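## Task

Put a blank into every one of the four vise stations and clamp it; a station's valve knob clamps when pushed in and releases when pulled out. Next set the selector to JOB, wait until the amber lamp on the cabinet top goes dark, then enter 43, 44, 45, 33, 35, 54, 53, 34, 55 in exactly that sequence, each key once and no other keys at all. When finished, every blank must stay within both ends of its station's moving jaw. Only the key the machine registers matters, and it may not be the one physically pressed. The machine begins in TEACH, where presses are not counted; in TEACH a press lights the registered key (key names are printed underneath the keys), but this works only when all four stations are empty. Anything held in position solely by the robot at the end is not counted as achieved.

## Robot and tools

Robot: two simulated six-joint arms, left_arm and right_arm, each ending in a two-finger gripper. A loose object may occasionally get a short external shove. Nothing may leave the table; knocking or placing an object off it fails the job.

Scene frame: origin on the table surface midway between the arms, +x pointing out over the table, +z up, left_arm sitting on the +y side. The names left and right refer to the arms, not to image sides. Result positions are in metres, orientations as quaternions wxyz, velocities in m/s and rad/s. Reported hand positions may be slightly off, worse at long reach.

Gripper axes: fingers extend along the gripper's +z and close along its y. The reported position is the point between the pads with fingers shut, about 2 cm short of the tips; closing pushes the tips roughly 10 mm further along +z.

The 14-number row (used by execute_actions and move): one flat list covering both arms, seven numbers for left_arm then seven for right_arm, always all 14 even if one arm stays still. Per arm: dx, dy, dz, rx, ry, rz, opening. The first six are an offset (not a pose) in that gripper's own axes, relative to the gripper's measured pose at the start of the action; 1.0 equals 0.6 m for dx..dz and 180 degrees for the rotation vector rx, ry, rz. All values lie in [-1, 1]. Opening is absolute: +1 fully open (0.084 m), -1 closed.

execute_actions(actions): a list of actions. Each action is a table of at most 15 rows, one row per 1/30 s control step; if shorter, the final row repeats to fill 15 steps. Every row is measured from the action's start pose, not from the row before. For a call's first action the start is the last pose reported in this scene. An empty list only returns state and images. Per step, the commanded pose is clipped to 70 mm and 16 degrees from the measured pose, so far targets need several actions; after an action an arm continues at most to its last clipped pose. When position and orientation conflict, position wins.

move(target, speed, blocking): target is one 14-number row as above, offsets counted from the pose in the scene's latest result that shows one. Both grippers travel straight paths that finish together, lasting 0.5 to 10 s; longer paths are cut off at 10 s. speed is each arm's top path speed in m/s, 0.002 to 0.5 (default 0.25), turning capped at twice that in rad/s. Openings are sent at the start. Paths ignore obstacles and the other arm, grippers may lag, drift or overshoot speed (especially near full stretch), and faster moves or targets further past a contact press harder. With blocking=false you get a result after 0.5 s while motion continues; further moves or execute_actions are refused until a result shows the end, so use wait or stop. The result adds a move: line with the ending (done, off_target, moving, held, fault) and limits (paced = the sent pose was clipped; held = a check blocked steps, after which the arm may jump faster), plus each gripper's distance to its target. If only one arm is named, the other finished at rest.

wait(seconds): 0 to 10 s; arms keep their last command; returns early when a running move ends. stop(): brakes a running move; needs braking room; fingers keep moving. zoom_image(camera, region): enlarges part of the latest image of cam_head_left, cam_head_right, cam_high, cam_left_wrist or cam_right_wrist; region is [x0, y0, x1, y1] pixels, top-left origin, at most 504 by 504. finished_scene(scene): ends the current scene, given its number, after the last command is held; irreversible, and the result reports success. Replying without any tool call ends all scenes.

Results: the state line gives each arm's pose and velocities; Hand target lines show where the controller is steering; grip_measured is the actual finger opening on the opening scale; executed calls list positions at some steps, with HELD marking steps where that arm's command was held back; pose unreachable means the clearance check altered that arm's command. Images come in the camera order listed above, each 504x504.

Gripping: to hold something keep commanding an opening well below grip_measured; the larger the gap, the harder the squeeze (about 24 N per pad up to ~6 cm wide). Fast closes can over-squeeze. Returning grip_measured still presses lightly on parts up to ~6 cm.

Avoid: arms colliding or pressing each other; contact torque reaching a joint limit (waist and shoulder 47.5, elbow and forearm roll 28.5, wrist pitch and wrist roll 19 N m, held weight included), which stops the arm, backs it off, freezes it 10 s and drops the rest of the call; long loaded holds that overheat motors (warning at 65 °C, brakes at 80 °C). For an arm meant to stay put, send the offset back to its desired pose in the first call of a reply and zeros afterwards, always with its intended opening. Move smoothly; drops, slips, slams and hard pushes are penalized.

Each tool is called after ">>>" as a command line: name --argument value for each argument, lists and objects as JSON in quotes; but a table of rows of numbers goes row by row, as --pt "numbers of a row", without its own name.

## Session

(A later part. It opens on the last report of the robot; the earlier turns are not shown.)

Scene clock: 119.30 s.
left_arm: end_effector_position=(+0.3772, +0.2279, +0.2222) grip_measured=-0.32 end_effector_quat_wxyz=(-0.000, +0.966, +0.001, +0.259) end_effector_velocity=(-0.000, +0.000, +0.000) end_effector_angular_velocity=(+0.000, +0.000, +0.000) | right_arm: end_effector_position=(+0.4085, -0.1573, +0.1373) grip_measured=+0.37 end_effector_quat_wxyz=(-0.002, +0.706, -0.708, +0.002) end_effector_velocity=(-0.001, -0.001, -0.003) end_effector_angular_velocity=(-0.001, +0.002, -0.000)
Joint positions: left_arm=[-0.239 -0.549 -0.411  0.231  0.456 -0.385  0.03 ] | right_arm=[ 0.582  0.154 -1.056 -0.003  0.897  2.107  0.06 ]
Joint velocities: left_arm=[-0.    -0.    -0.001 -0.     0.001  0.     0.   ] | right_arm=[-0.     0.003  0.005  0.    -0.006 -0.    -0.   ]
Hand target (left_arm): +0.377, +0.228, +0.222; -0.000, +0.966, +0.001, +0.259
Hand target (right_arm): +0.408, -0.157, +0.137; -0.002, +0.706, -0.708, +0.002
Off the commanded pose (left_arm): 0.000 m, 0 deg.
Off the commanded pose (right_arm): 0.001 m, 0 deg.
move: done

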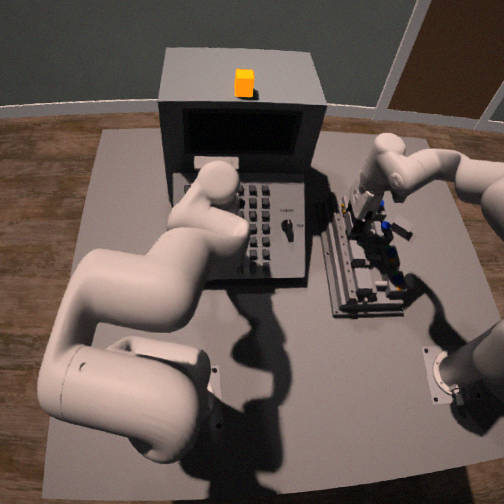

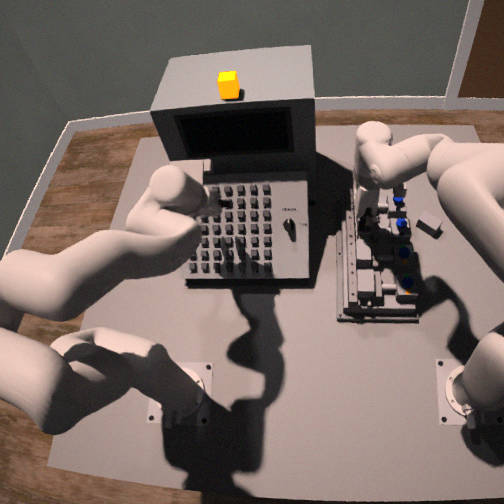

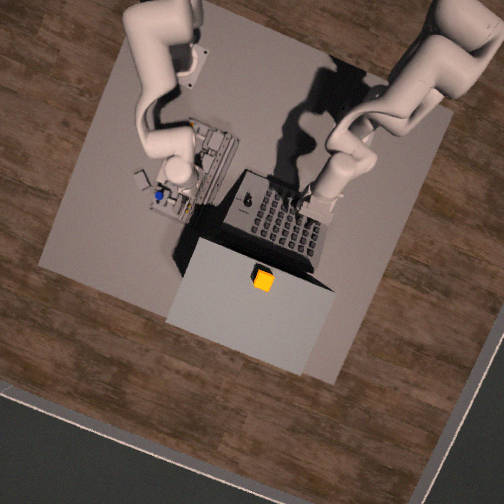

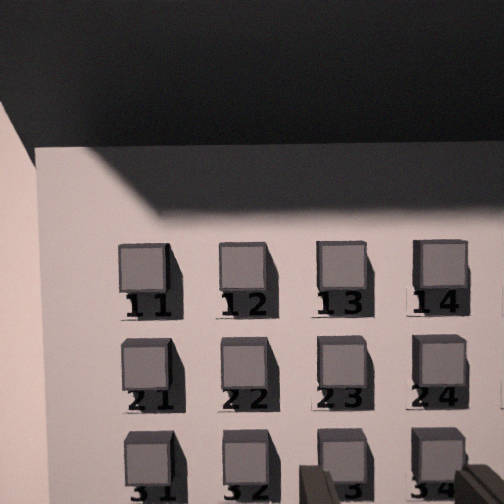

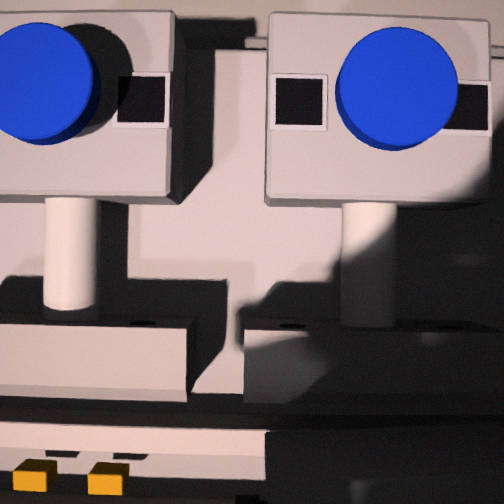

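>>> move --target '[0,0,0,0,0,0,-0.3,0,0,0.037,0,0,0,0.1]' --speed 0.06

>>> move --target '[0,0,0,0,0,0,-0.3,0,0,0,0,0,0,0.6]'

>>> move --target '[0,0,0,0,0,0,-0.3,0,0,-0.067,0,0,0,0.6]'

>>> move --target '[0,0,0,0,0,0,-0.3,0.18,0.002,0,0,0,0,-1]'

>>> move --target '[0,0,0,0,0,0,-0.3,0,0,0.058,0,0,0,-1]' --speed 0.08

>>> move --target '[0,0,0,0,0,0,-0.3,0,0,-0.055,0,0,0,-1]'

>>> move --target '[0,0,0,0,0,0,-0.3,0.165,-0.09,0.008,0,0,-0.272,0.75]' --speed 0.35

Scene clock: 122.13 s.
left_arm: end_effector_position=(+0.3772, +0.2279, +0.2222) grip_measured=-0.32 end_effector_quat_wxyz=(-0.000, +0.966, +0.001, +0.259) end_effector_velocity=(+0.000, +0.000, +0.001) end_effector_angular_velocity=(-0.002, -0.002, +0.001) | right_arm: end_effector_position=(+0.4090, -0.1570, +0.1161) grip_measured=+0.37 end_effector_quat_wxyz=(-0.003, +0.706, -0.708, +0.002) end_effector_velocity=(+0.000, -0.000, -0.002) end_effector_angular_velocity=(+0.001, -0.000, -0.001)
Joint positions: left_arm=[-0.239 -0.549 -0.411  0.231  0.456 -0.385  0.03 ] | right_arm=[ 0.582  0.188 -1.033 -0.003  0.838  2.108  0.06 ]
Joint velocities: left_arm=[ 0.001 -0.    -0.    -0.001 -0.001 -0.    -0.   ] | right_arm=[-0.001  0.004  0.002  0.    -0.006 -0.     0.   ]
Hand target (left_arm): +0.377, +0.228, +0.222; -0.000, +0.966, +0.001, +0.259
Hand target (right_arm): +0.409, -0.157, +0.115; -0.002, +0.706, -0.708, +0.002
Off the commanded pose (left_arm): 0.000 m, 0 deg.
Off the commanded pose (right_arm): 0.001 m, 0 deg.
move: done

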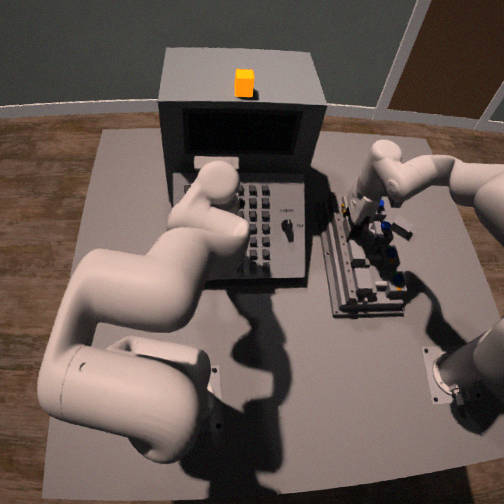

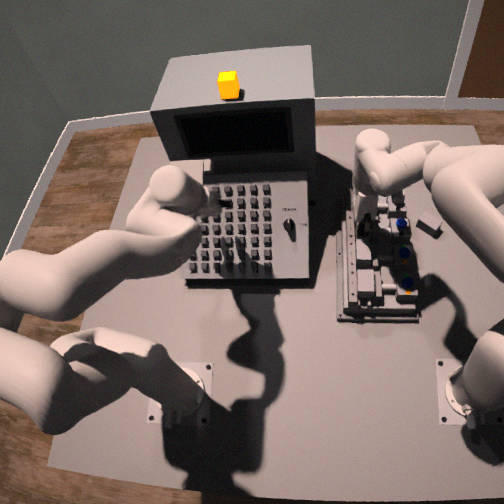

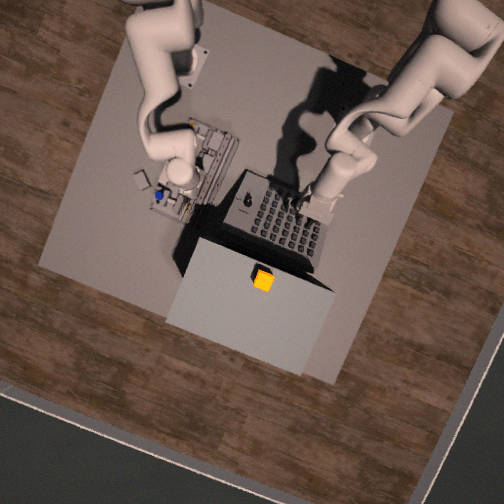

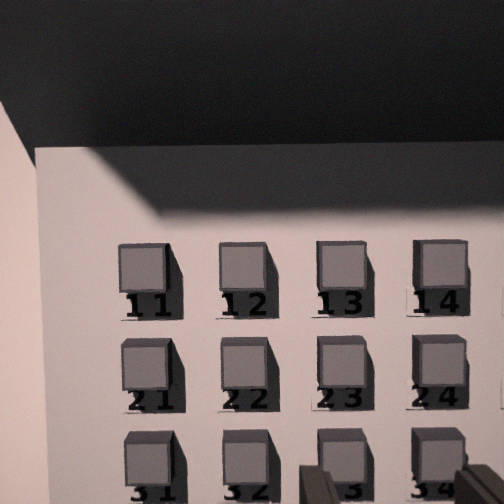

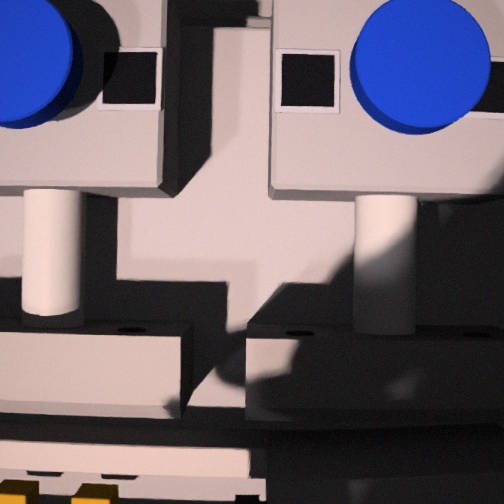

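Scene clock: 122.67 s.
left_arm: end_effector_position=(+0.3772, +0.2279, +0.2222) grip_measured=-0.32 end_effector_quat_wxyz=(-0.000, +0.966, +0.001, +0.259) end_effector_velocity=(-0.000, -0.000, -0.001) end_effector_angular_velocity=(-0.002, +0.002, +0.001) | right_arm: end_effector_position=(+0.4090, -0.1570, +0.1161) grip_measured=+0.59 end_effector_quat_wxyz=(-0.003, +0.706, -0.708, +0.002) end_effector_velocity=(+0.000, +0.000, +0.000) end_effector_angular_velocity=(-0.000, -0.001, +0.001)
Joint positions: left_arm=[-0.239 -0.549 -0.411  0.231  0.456 -0.385  0.03 ] | right_arm=[ 0.582  0.188 -1.033 -0.003  0.838  2.108  0.069]
Joint velocities: left_arm=[-0.     0.002 -0.    -0.003  0.001  0.    -0.   ] | right_arm=[ 0.     0.    -0.001 -0.001  0.     0.     0.   ]
Hand target (left_arm): +0.377, +0.228, +0.222; -0.000, +0.966, +0.001, +0.259
Hand target (right_arm): +0.409, -0.157, +0.116; -0.003, +0.706, -0.708, +0.002
Off the commanded pose (left_arm): 0.000 m, 0 deg.
Off the commanded pose (right_arm): 0.000 m, 0 deg.
move: done

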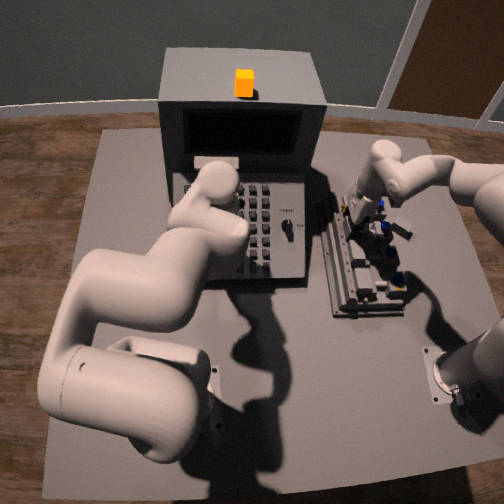

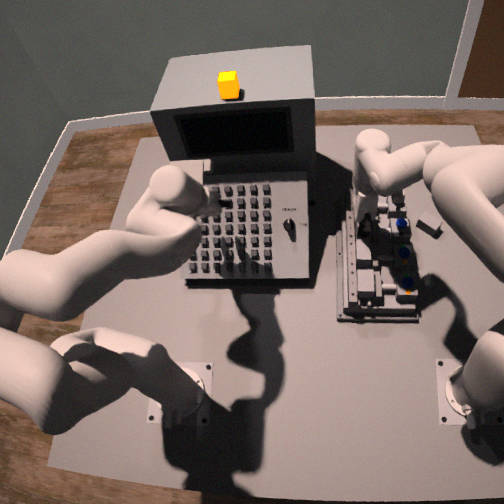

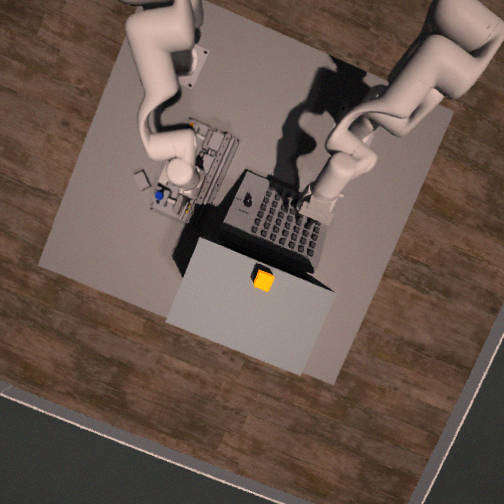

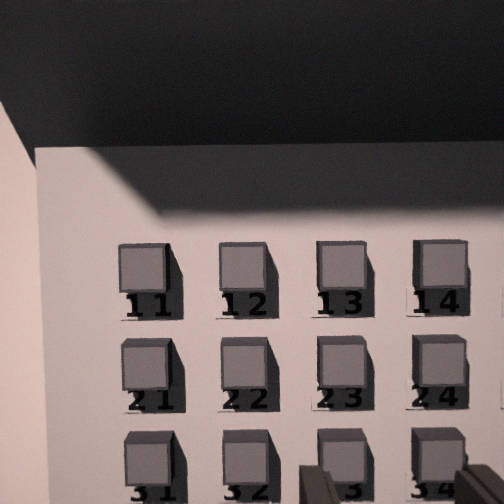

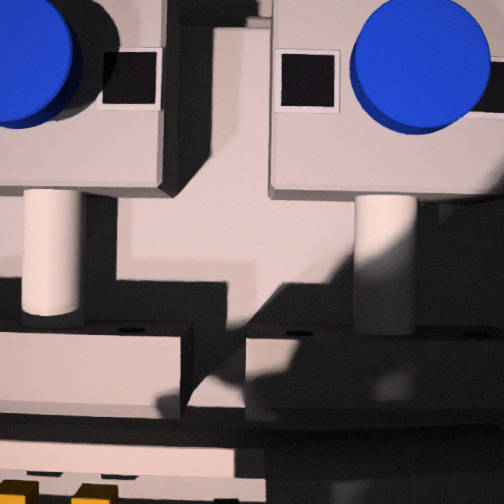

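Scene clock: 123.47 s.
left_arm: end_effector_position=(+0.3772, +0.2279, +0.2222) grip_measured=-0.32 end_effector_quat_wxyz=(-0.000, +0.966, +0.001, +0.259) end_effector_velocity=(-0.000, -0.000, -0.000) end_effector_angular_velocity=(-0.001, +0.000, +0.001) | right_arm: end_effector_position=(+0.4087, -0.1572, +0.1556) grip_measured=+0.59 end_effector_quat_wxyz=(-0.003, +0.706, -0.708, +0.002) end_effector_velocity=(+0.001, +0.000, +0.004) end_effector_angular_velocity=(+0.001, -0.002, +0.000)
Joint positions: left_arm=[-0.239 -0.549 -0.411  0.231  0.456 -0.385  0.03 ] | right_arm=[ 0.582  0.128 -1.079 -0.003  0.945  2.107  0.069]
Joint velocities: left_arm=[-0. -0.  0. -0.  0. -0. -0.] | right_arm=[ 0.    -0.004 -0.007 -0.     0.009  0.    -0.   ]
Hand target (left_arm): +0.377, +0.228, +0.222; -0.000, +0.966, +0.001, +0.259
Hand target (right_arm): +0.409, -0.157, +0.156; -0.003, +0.706, -0.708, +0.002
Off the commanded pose (left_arm): 0.000 m, 0 deg.
Off the commanded pose (right_arm): 0.001 m, 0 deg.
move: done

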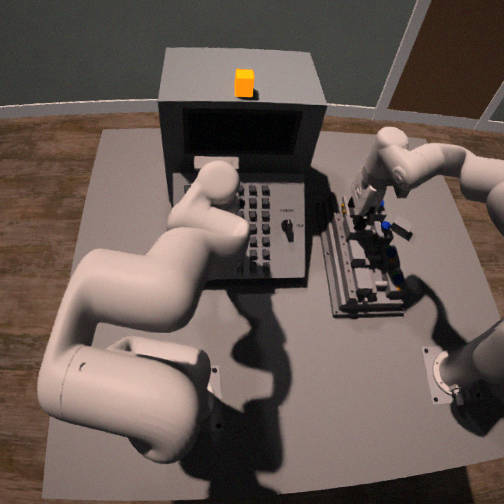

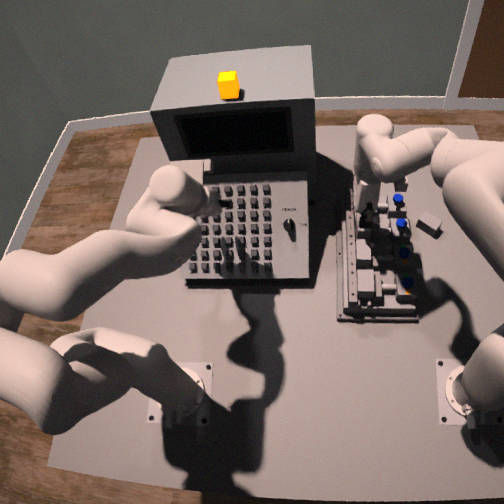

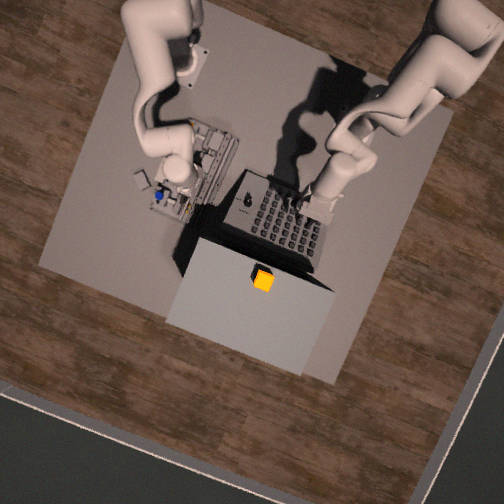

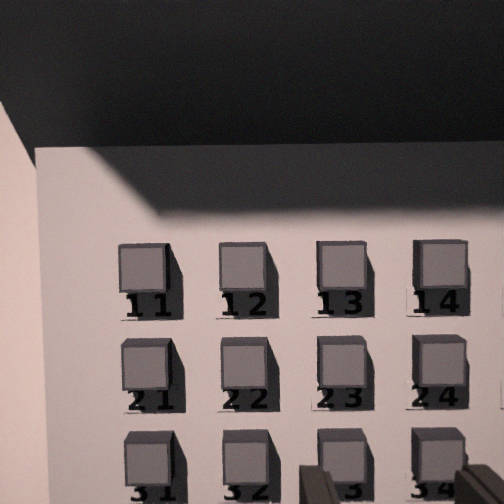

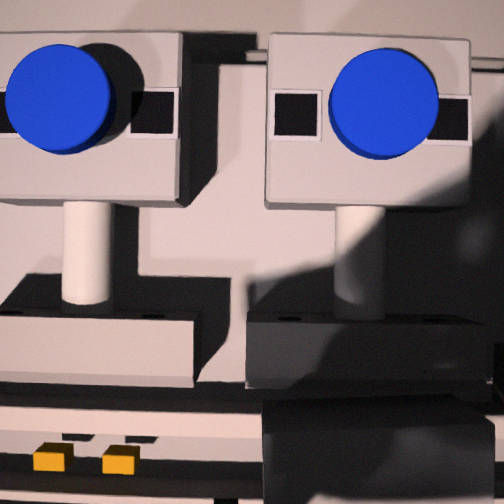

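Scene clock: 124.47 s.
left_arm: end_effector_position=(+0.3772, +0.2279, +0.2222) grip_measured=-0.32 end_effector_quat_wxyz=(-0.000, +0.966, +0.001, +0.259) end_effector_velocity=(-0.000, -0.000, +0.000) end_effector_angular_velocity=(+0.000, -0.000, -0.000) | right_arm: end_effector_position=(+0.4072, -0.2650, +0.1554) grip_measured=-1.00 end_effector_quat_wxyz=(-0.002, +0.706, -0.708, +0.002) end_effector_velocity=(-0.000, -0.003, -0.000) end_effector_angular_velocity=(-0.001, +0.000, +0.000)
Joint positions: left_arm=[-0.239 -0.549 -0.411  0.231  0.456 -0.385  0.03 ] | right_arm=[ 0.373 -0.02  -0.899 -0.002  0.913  1.898  0.   ]
Joint velocities: left_arm=[-0. -0.  0. -0.  0.  0.  0.] | right_arm=[-0.005 -0.002  0.003 -0.001 -0.    -0.005  0.   ]
Hand target (left_arm): +0.377, +0.228, +0.222; -0.000, +0.966, +0.001, +0.259
Hand target (right_arm): +0.407, -0.265, +0.155; -0.002, +0.706, -0.708, +0.002
Off the commanded pose (left_arm): 0.000 m, 0 deg.
Off the commanded pose (right_arm): 0.000 m, 0 deg.
move: done

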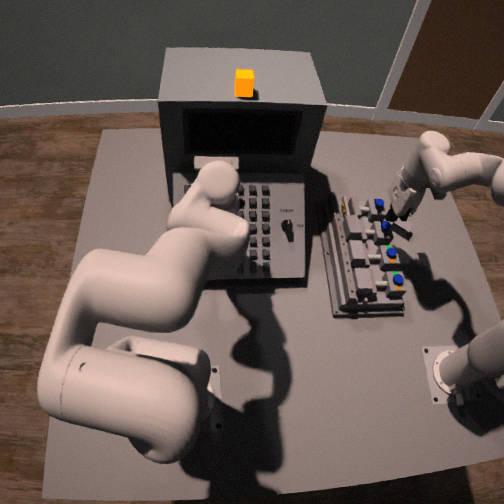

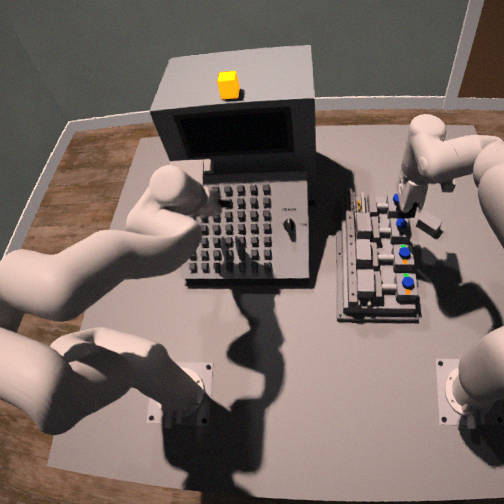

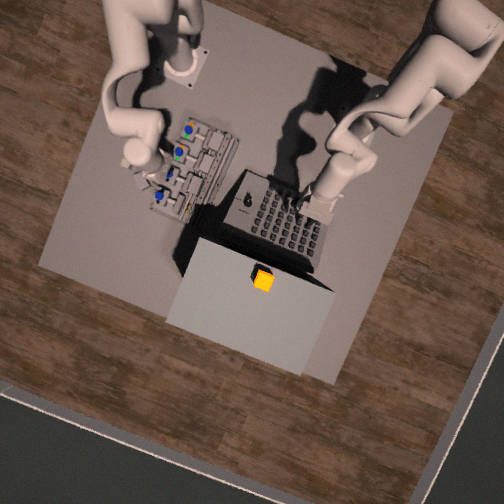

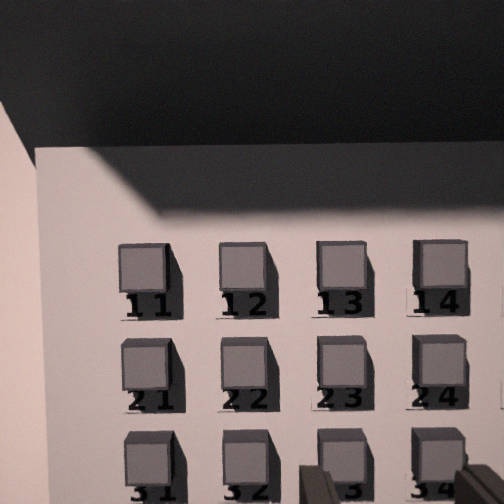

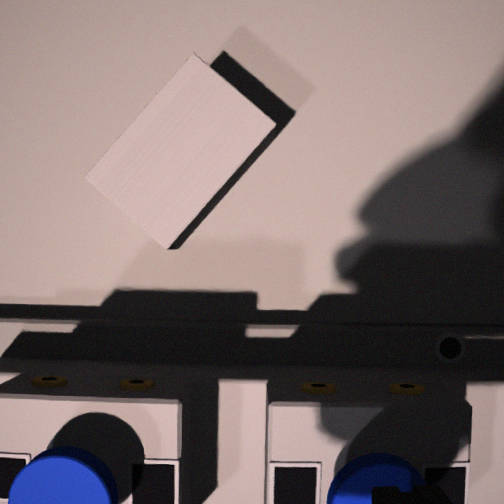

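Scene clock: 125.37 s.
left_arm: end_effector_position=(+0.3772, +0.2279, +0.2222) grip_measured=-0.32 end_effector_quat_wxyz=(-0.000, +0.966, +0.001, +0.259) end_effector_velocity=(-0.000, -0.000, -0.000) end_effector_angular_velocity=(-0.001, -0.000, -0.000) | right_arm: end_effector_position=(+0.4075, -0.2649, +0.1211) grip_measured=-1.00 end_effector_quat_wxyz=(-0.003, +0.707, -0.708, +0.002) end_effector_velocity=(+0.000, -0.000, -0.002) end_effector_angular_velocity=(+0.000, -0.000, -0.001)
Joint positions: left_arm=[-0.239 -0.549 -0.411  0.231  0.456 -0.385  0.03 ] | right_arm=[ 0.373  0.037 -0.856 -0.003  0.812  1.898  0.   ]
Joint velocities: left_arm=[-0.001  0.     0.    -0.001 -0.001  0.    -0.   ] | right_arm=[-0.001  0.003  0.002  0.    -0.005  0.     0.   ]
Hand target (left_arm): +0.377, +0.228, +0.222; -0.000, +0.966, +0.001, +0.259
Hand target (right_arm): +0.407, -0.265, +0.121; -0.002, +0.707, -0.708, +0.002
Off the commanded pose (left_arm): 0.000 m, 0 deg.
Off the commanded pose (right_arm): 0.000 m, 0 deg.
move: done

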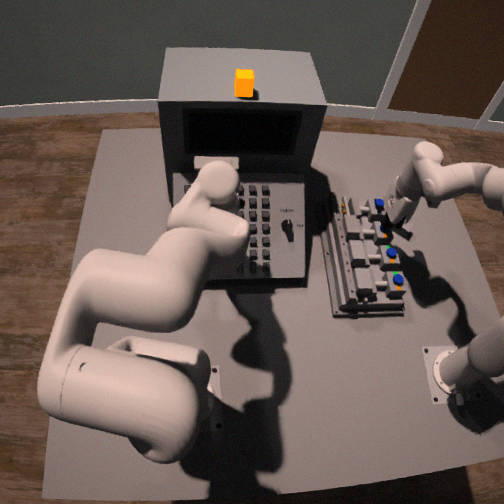

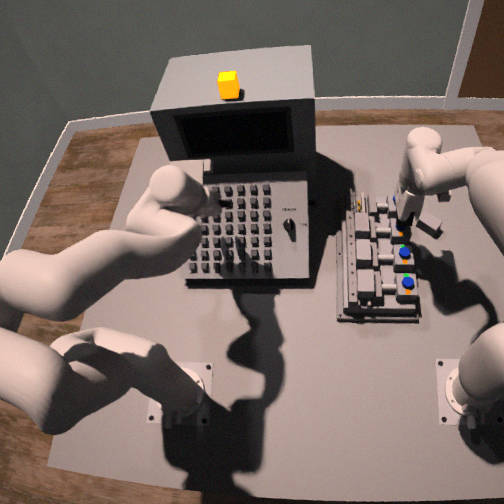

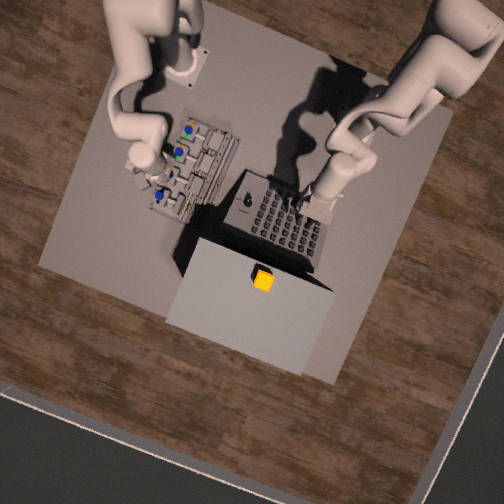

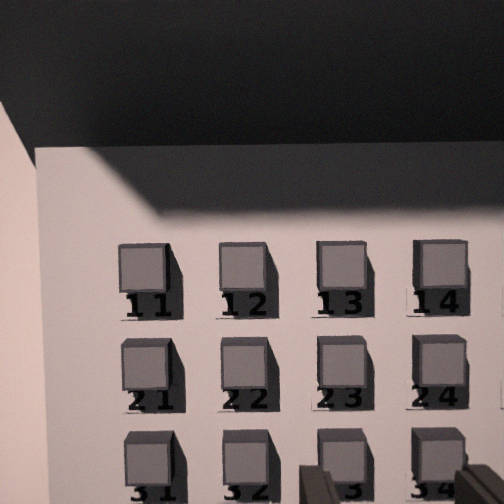

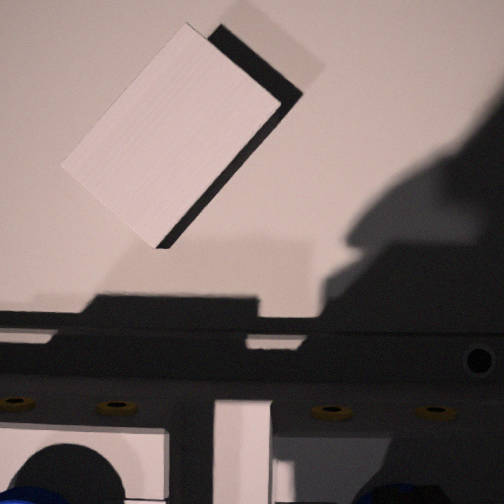

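Scene clock: 126.17 s.
left_arm: end_effector_position=(+0.3772, +0.2279, +0.2222) grip_measured=-0.32 end_effector_quat_wxyz=(-0.000, +0.966, +0.001, +0.259) end_effector_velocity=(+0.000, -0.000, +0.000) end_effector_angular_velocity=(+0.000, -0.001, -0.001) | right_arm: end_effector_position=(+0.4072, -0.2650, +0.1535) grip_measured=-1.00 end_effector_quat_wxyz=(-0.002, +0.707, -0.708, +0.002) end_effector_velocity=(+0.000, +0.000, +0.002) end_effector_angular_velocity=(+0.000, +0.001, -0.000)
Joint positions: left_arm=[-0.239 -0.549 -0.411  0.231  0.456 -0.385  0.03 ] | right_arm=[ 0.373 -0.018 -0.896 -0.002  0.908  1.898  0.   ]
Joint velocities: left_arm=[-0.     0.     0.     0.001 -0.001  0.    -0.   ] | right_arm=[ 0.    -0.002 -0.005  0.001  0.008  0.     0.   ]
Hand target (left_arm): +0.377, +0.228, +0.222; -0.000, +0.966, +0.001, +0.259
Hand target (right_arm): +0.407, -0.265, +0.154; -0.003, +0.707, -0.708, +0.002
Off the commanded pose (left_arm): 0.000 m, 0 deg.
Off the commanded pose (right_arm): 0.001 m, 0 deg.
move: done

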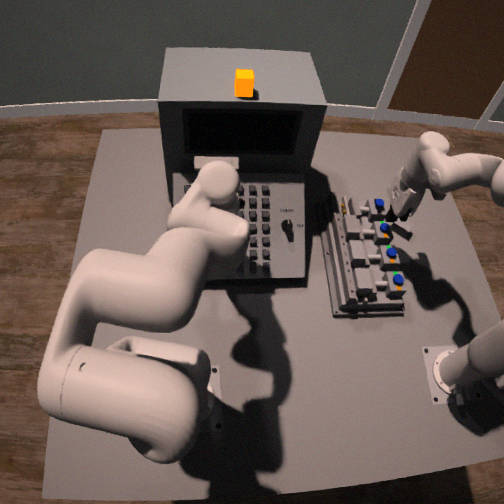

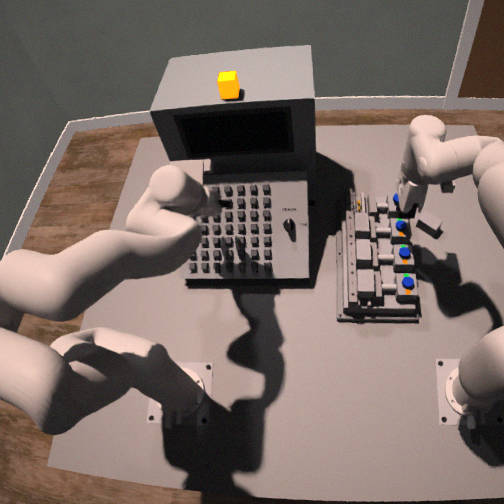

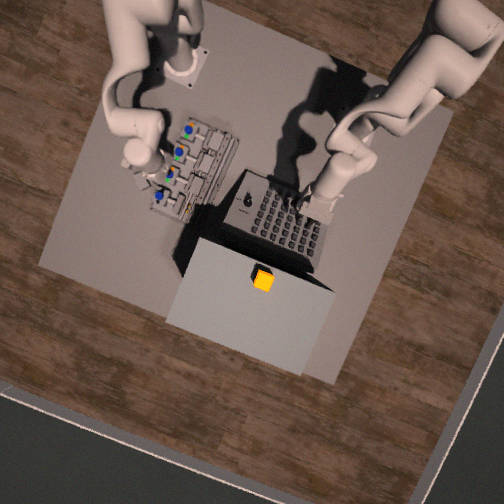

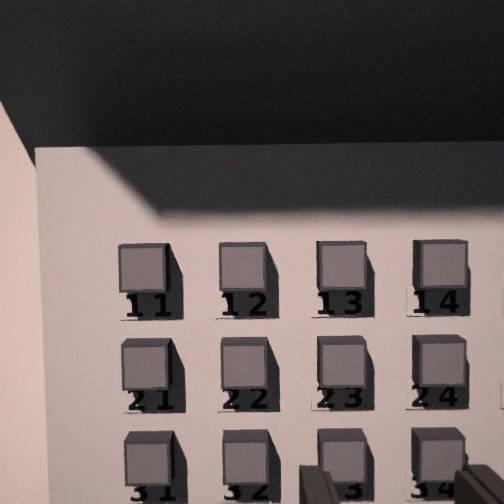

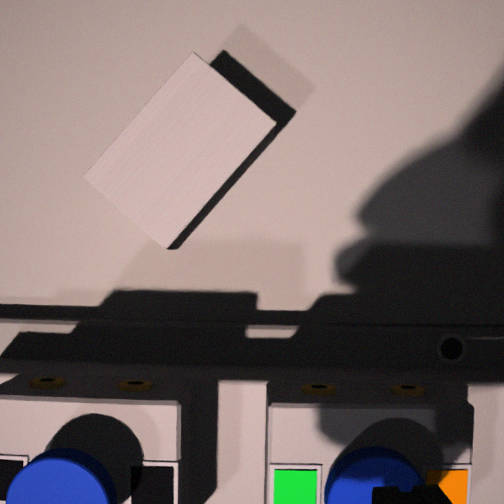

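Scene clock: 127.93 s.
left_arm: end_effector_position=(+0.3772, +0.2279, +0.2222) grip_measured=-0.32 end_effector_quat_wxyz=(-0.000, +0.966, +0.001, +0.259) end_effector_velocity=(+0.000, -0.000, +0.000) end_effector_angular_velocity=(-0.001, -0.001, +0.000) | right_arm: end_effector_position=(+0.4610, -0.3641, +0.1489) grip_measured=+0.75 end_effector_quat_wxyz=(-0.001, +0.936, -0.352, +0.003) end_effector_velocity=(+0.001, -0.001, +0.001) end_effector_angular_velocity=(+0.003, -0.001, +0.010)
Joint positions: left_arm=[-0.239 -0.549 -0.411  0.231  0.456 -0.385  0.03 ] | right_arm=[ 0.138  0.094 -1.015 -0.002  0.915  0.809  0.075]
Joint velocities: left_arm=[-0.     0.     0.    -0.001 -0.001  0.    -0.   ] | right_arm=[-0.004  0.001 -0.005  0.004  0.002 -0.016 -0.   ]
Hand target (left_arm): +0.377, +0.228, +0.222; -0.000, +0.966, +0.001, +0.259
Hand target (right_arm): +0.461, -0.364, +0.149; -0.001, +0.936, -0.351, +0.003
Off the commanded pose (left_arm): 0.000 m, 0 deg.
Off the commanded pose (right_arm): 0.000 m, 0 deg.
move: done

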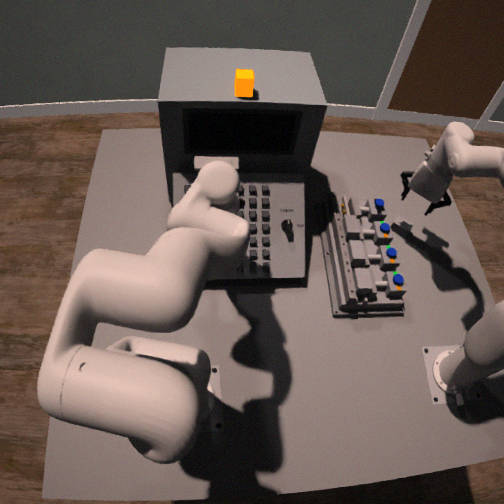

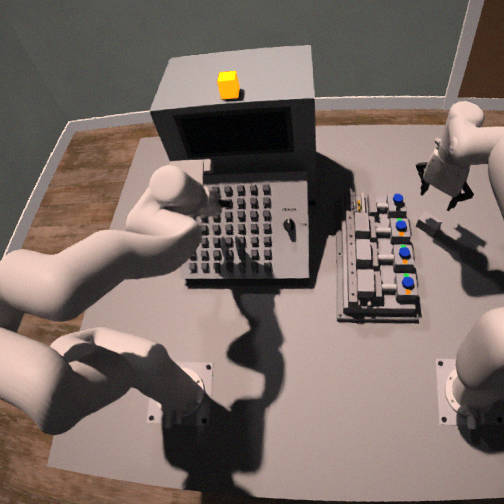

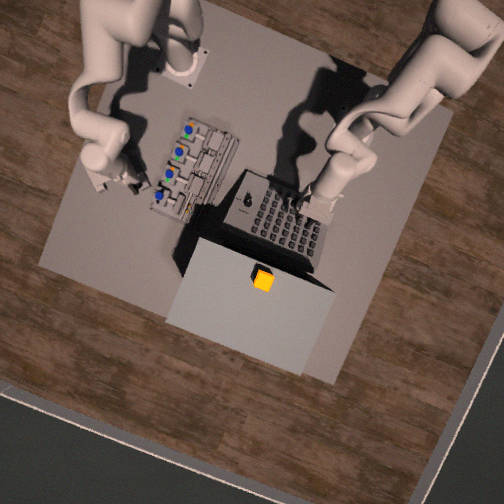

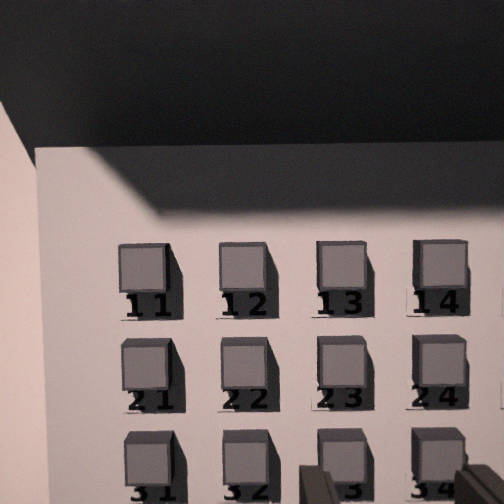

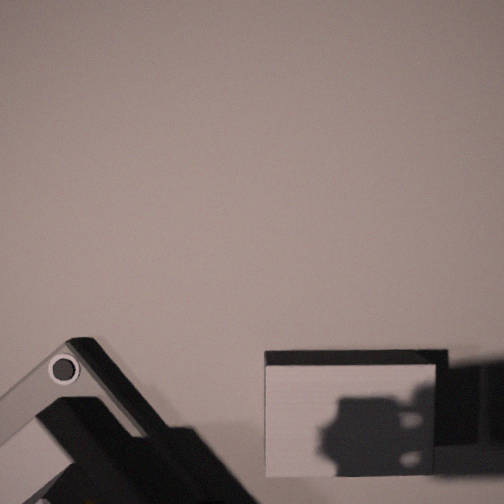

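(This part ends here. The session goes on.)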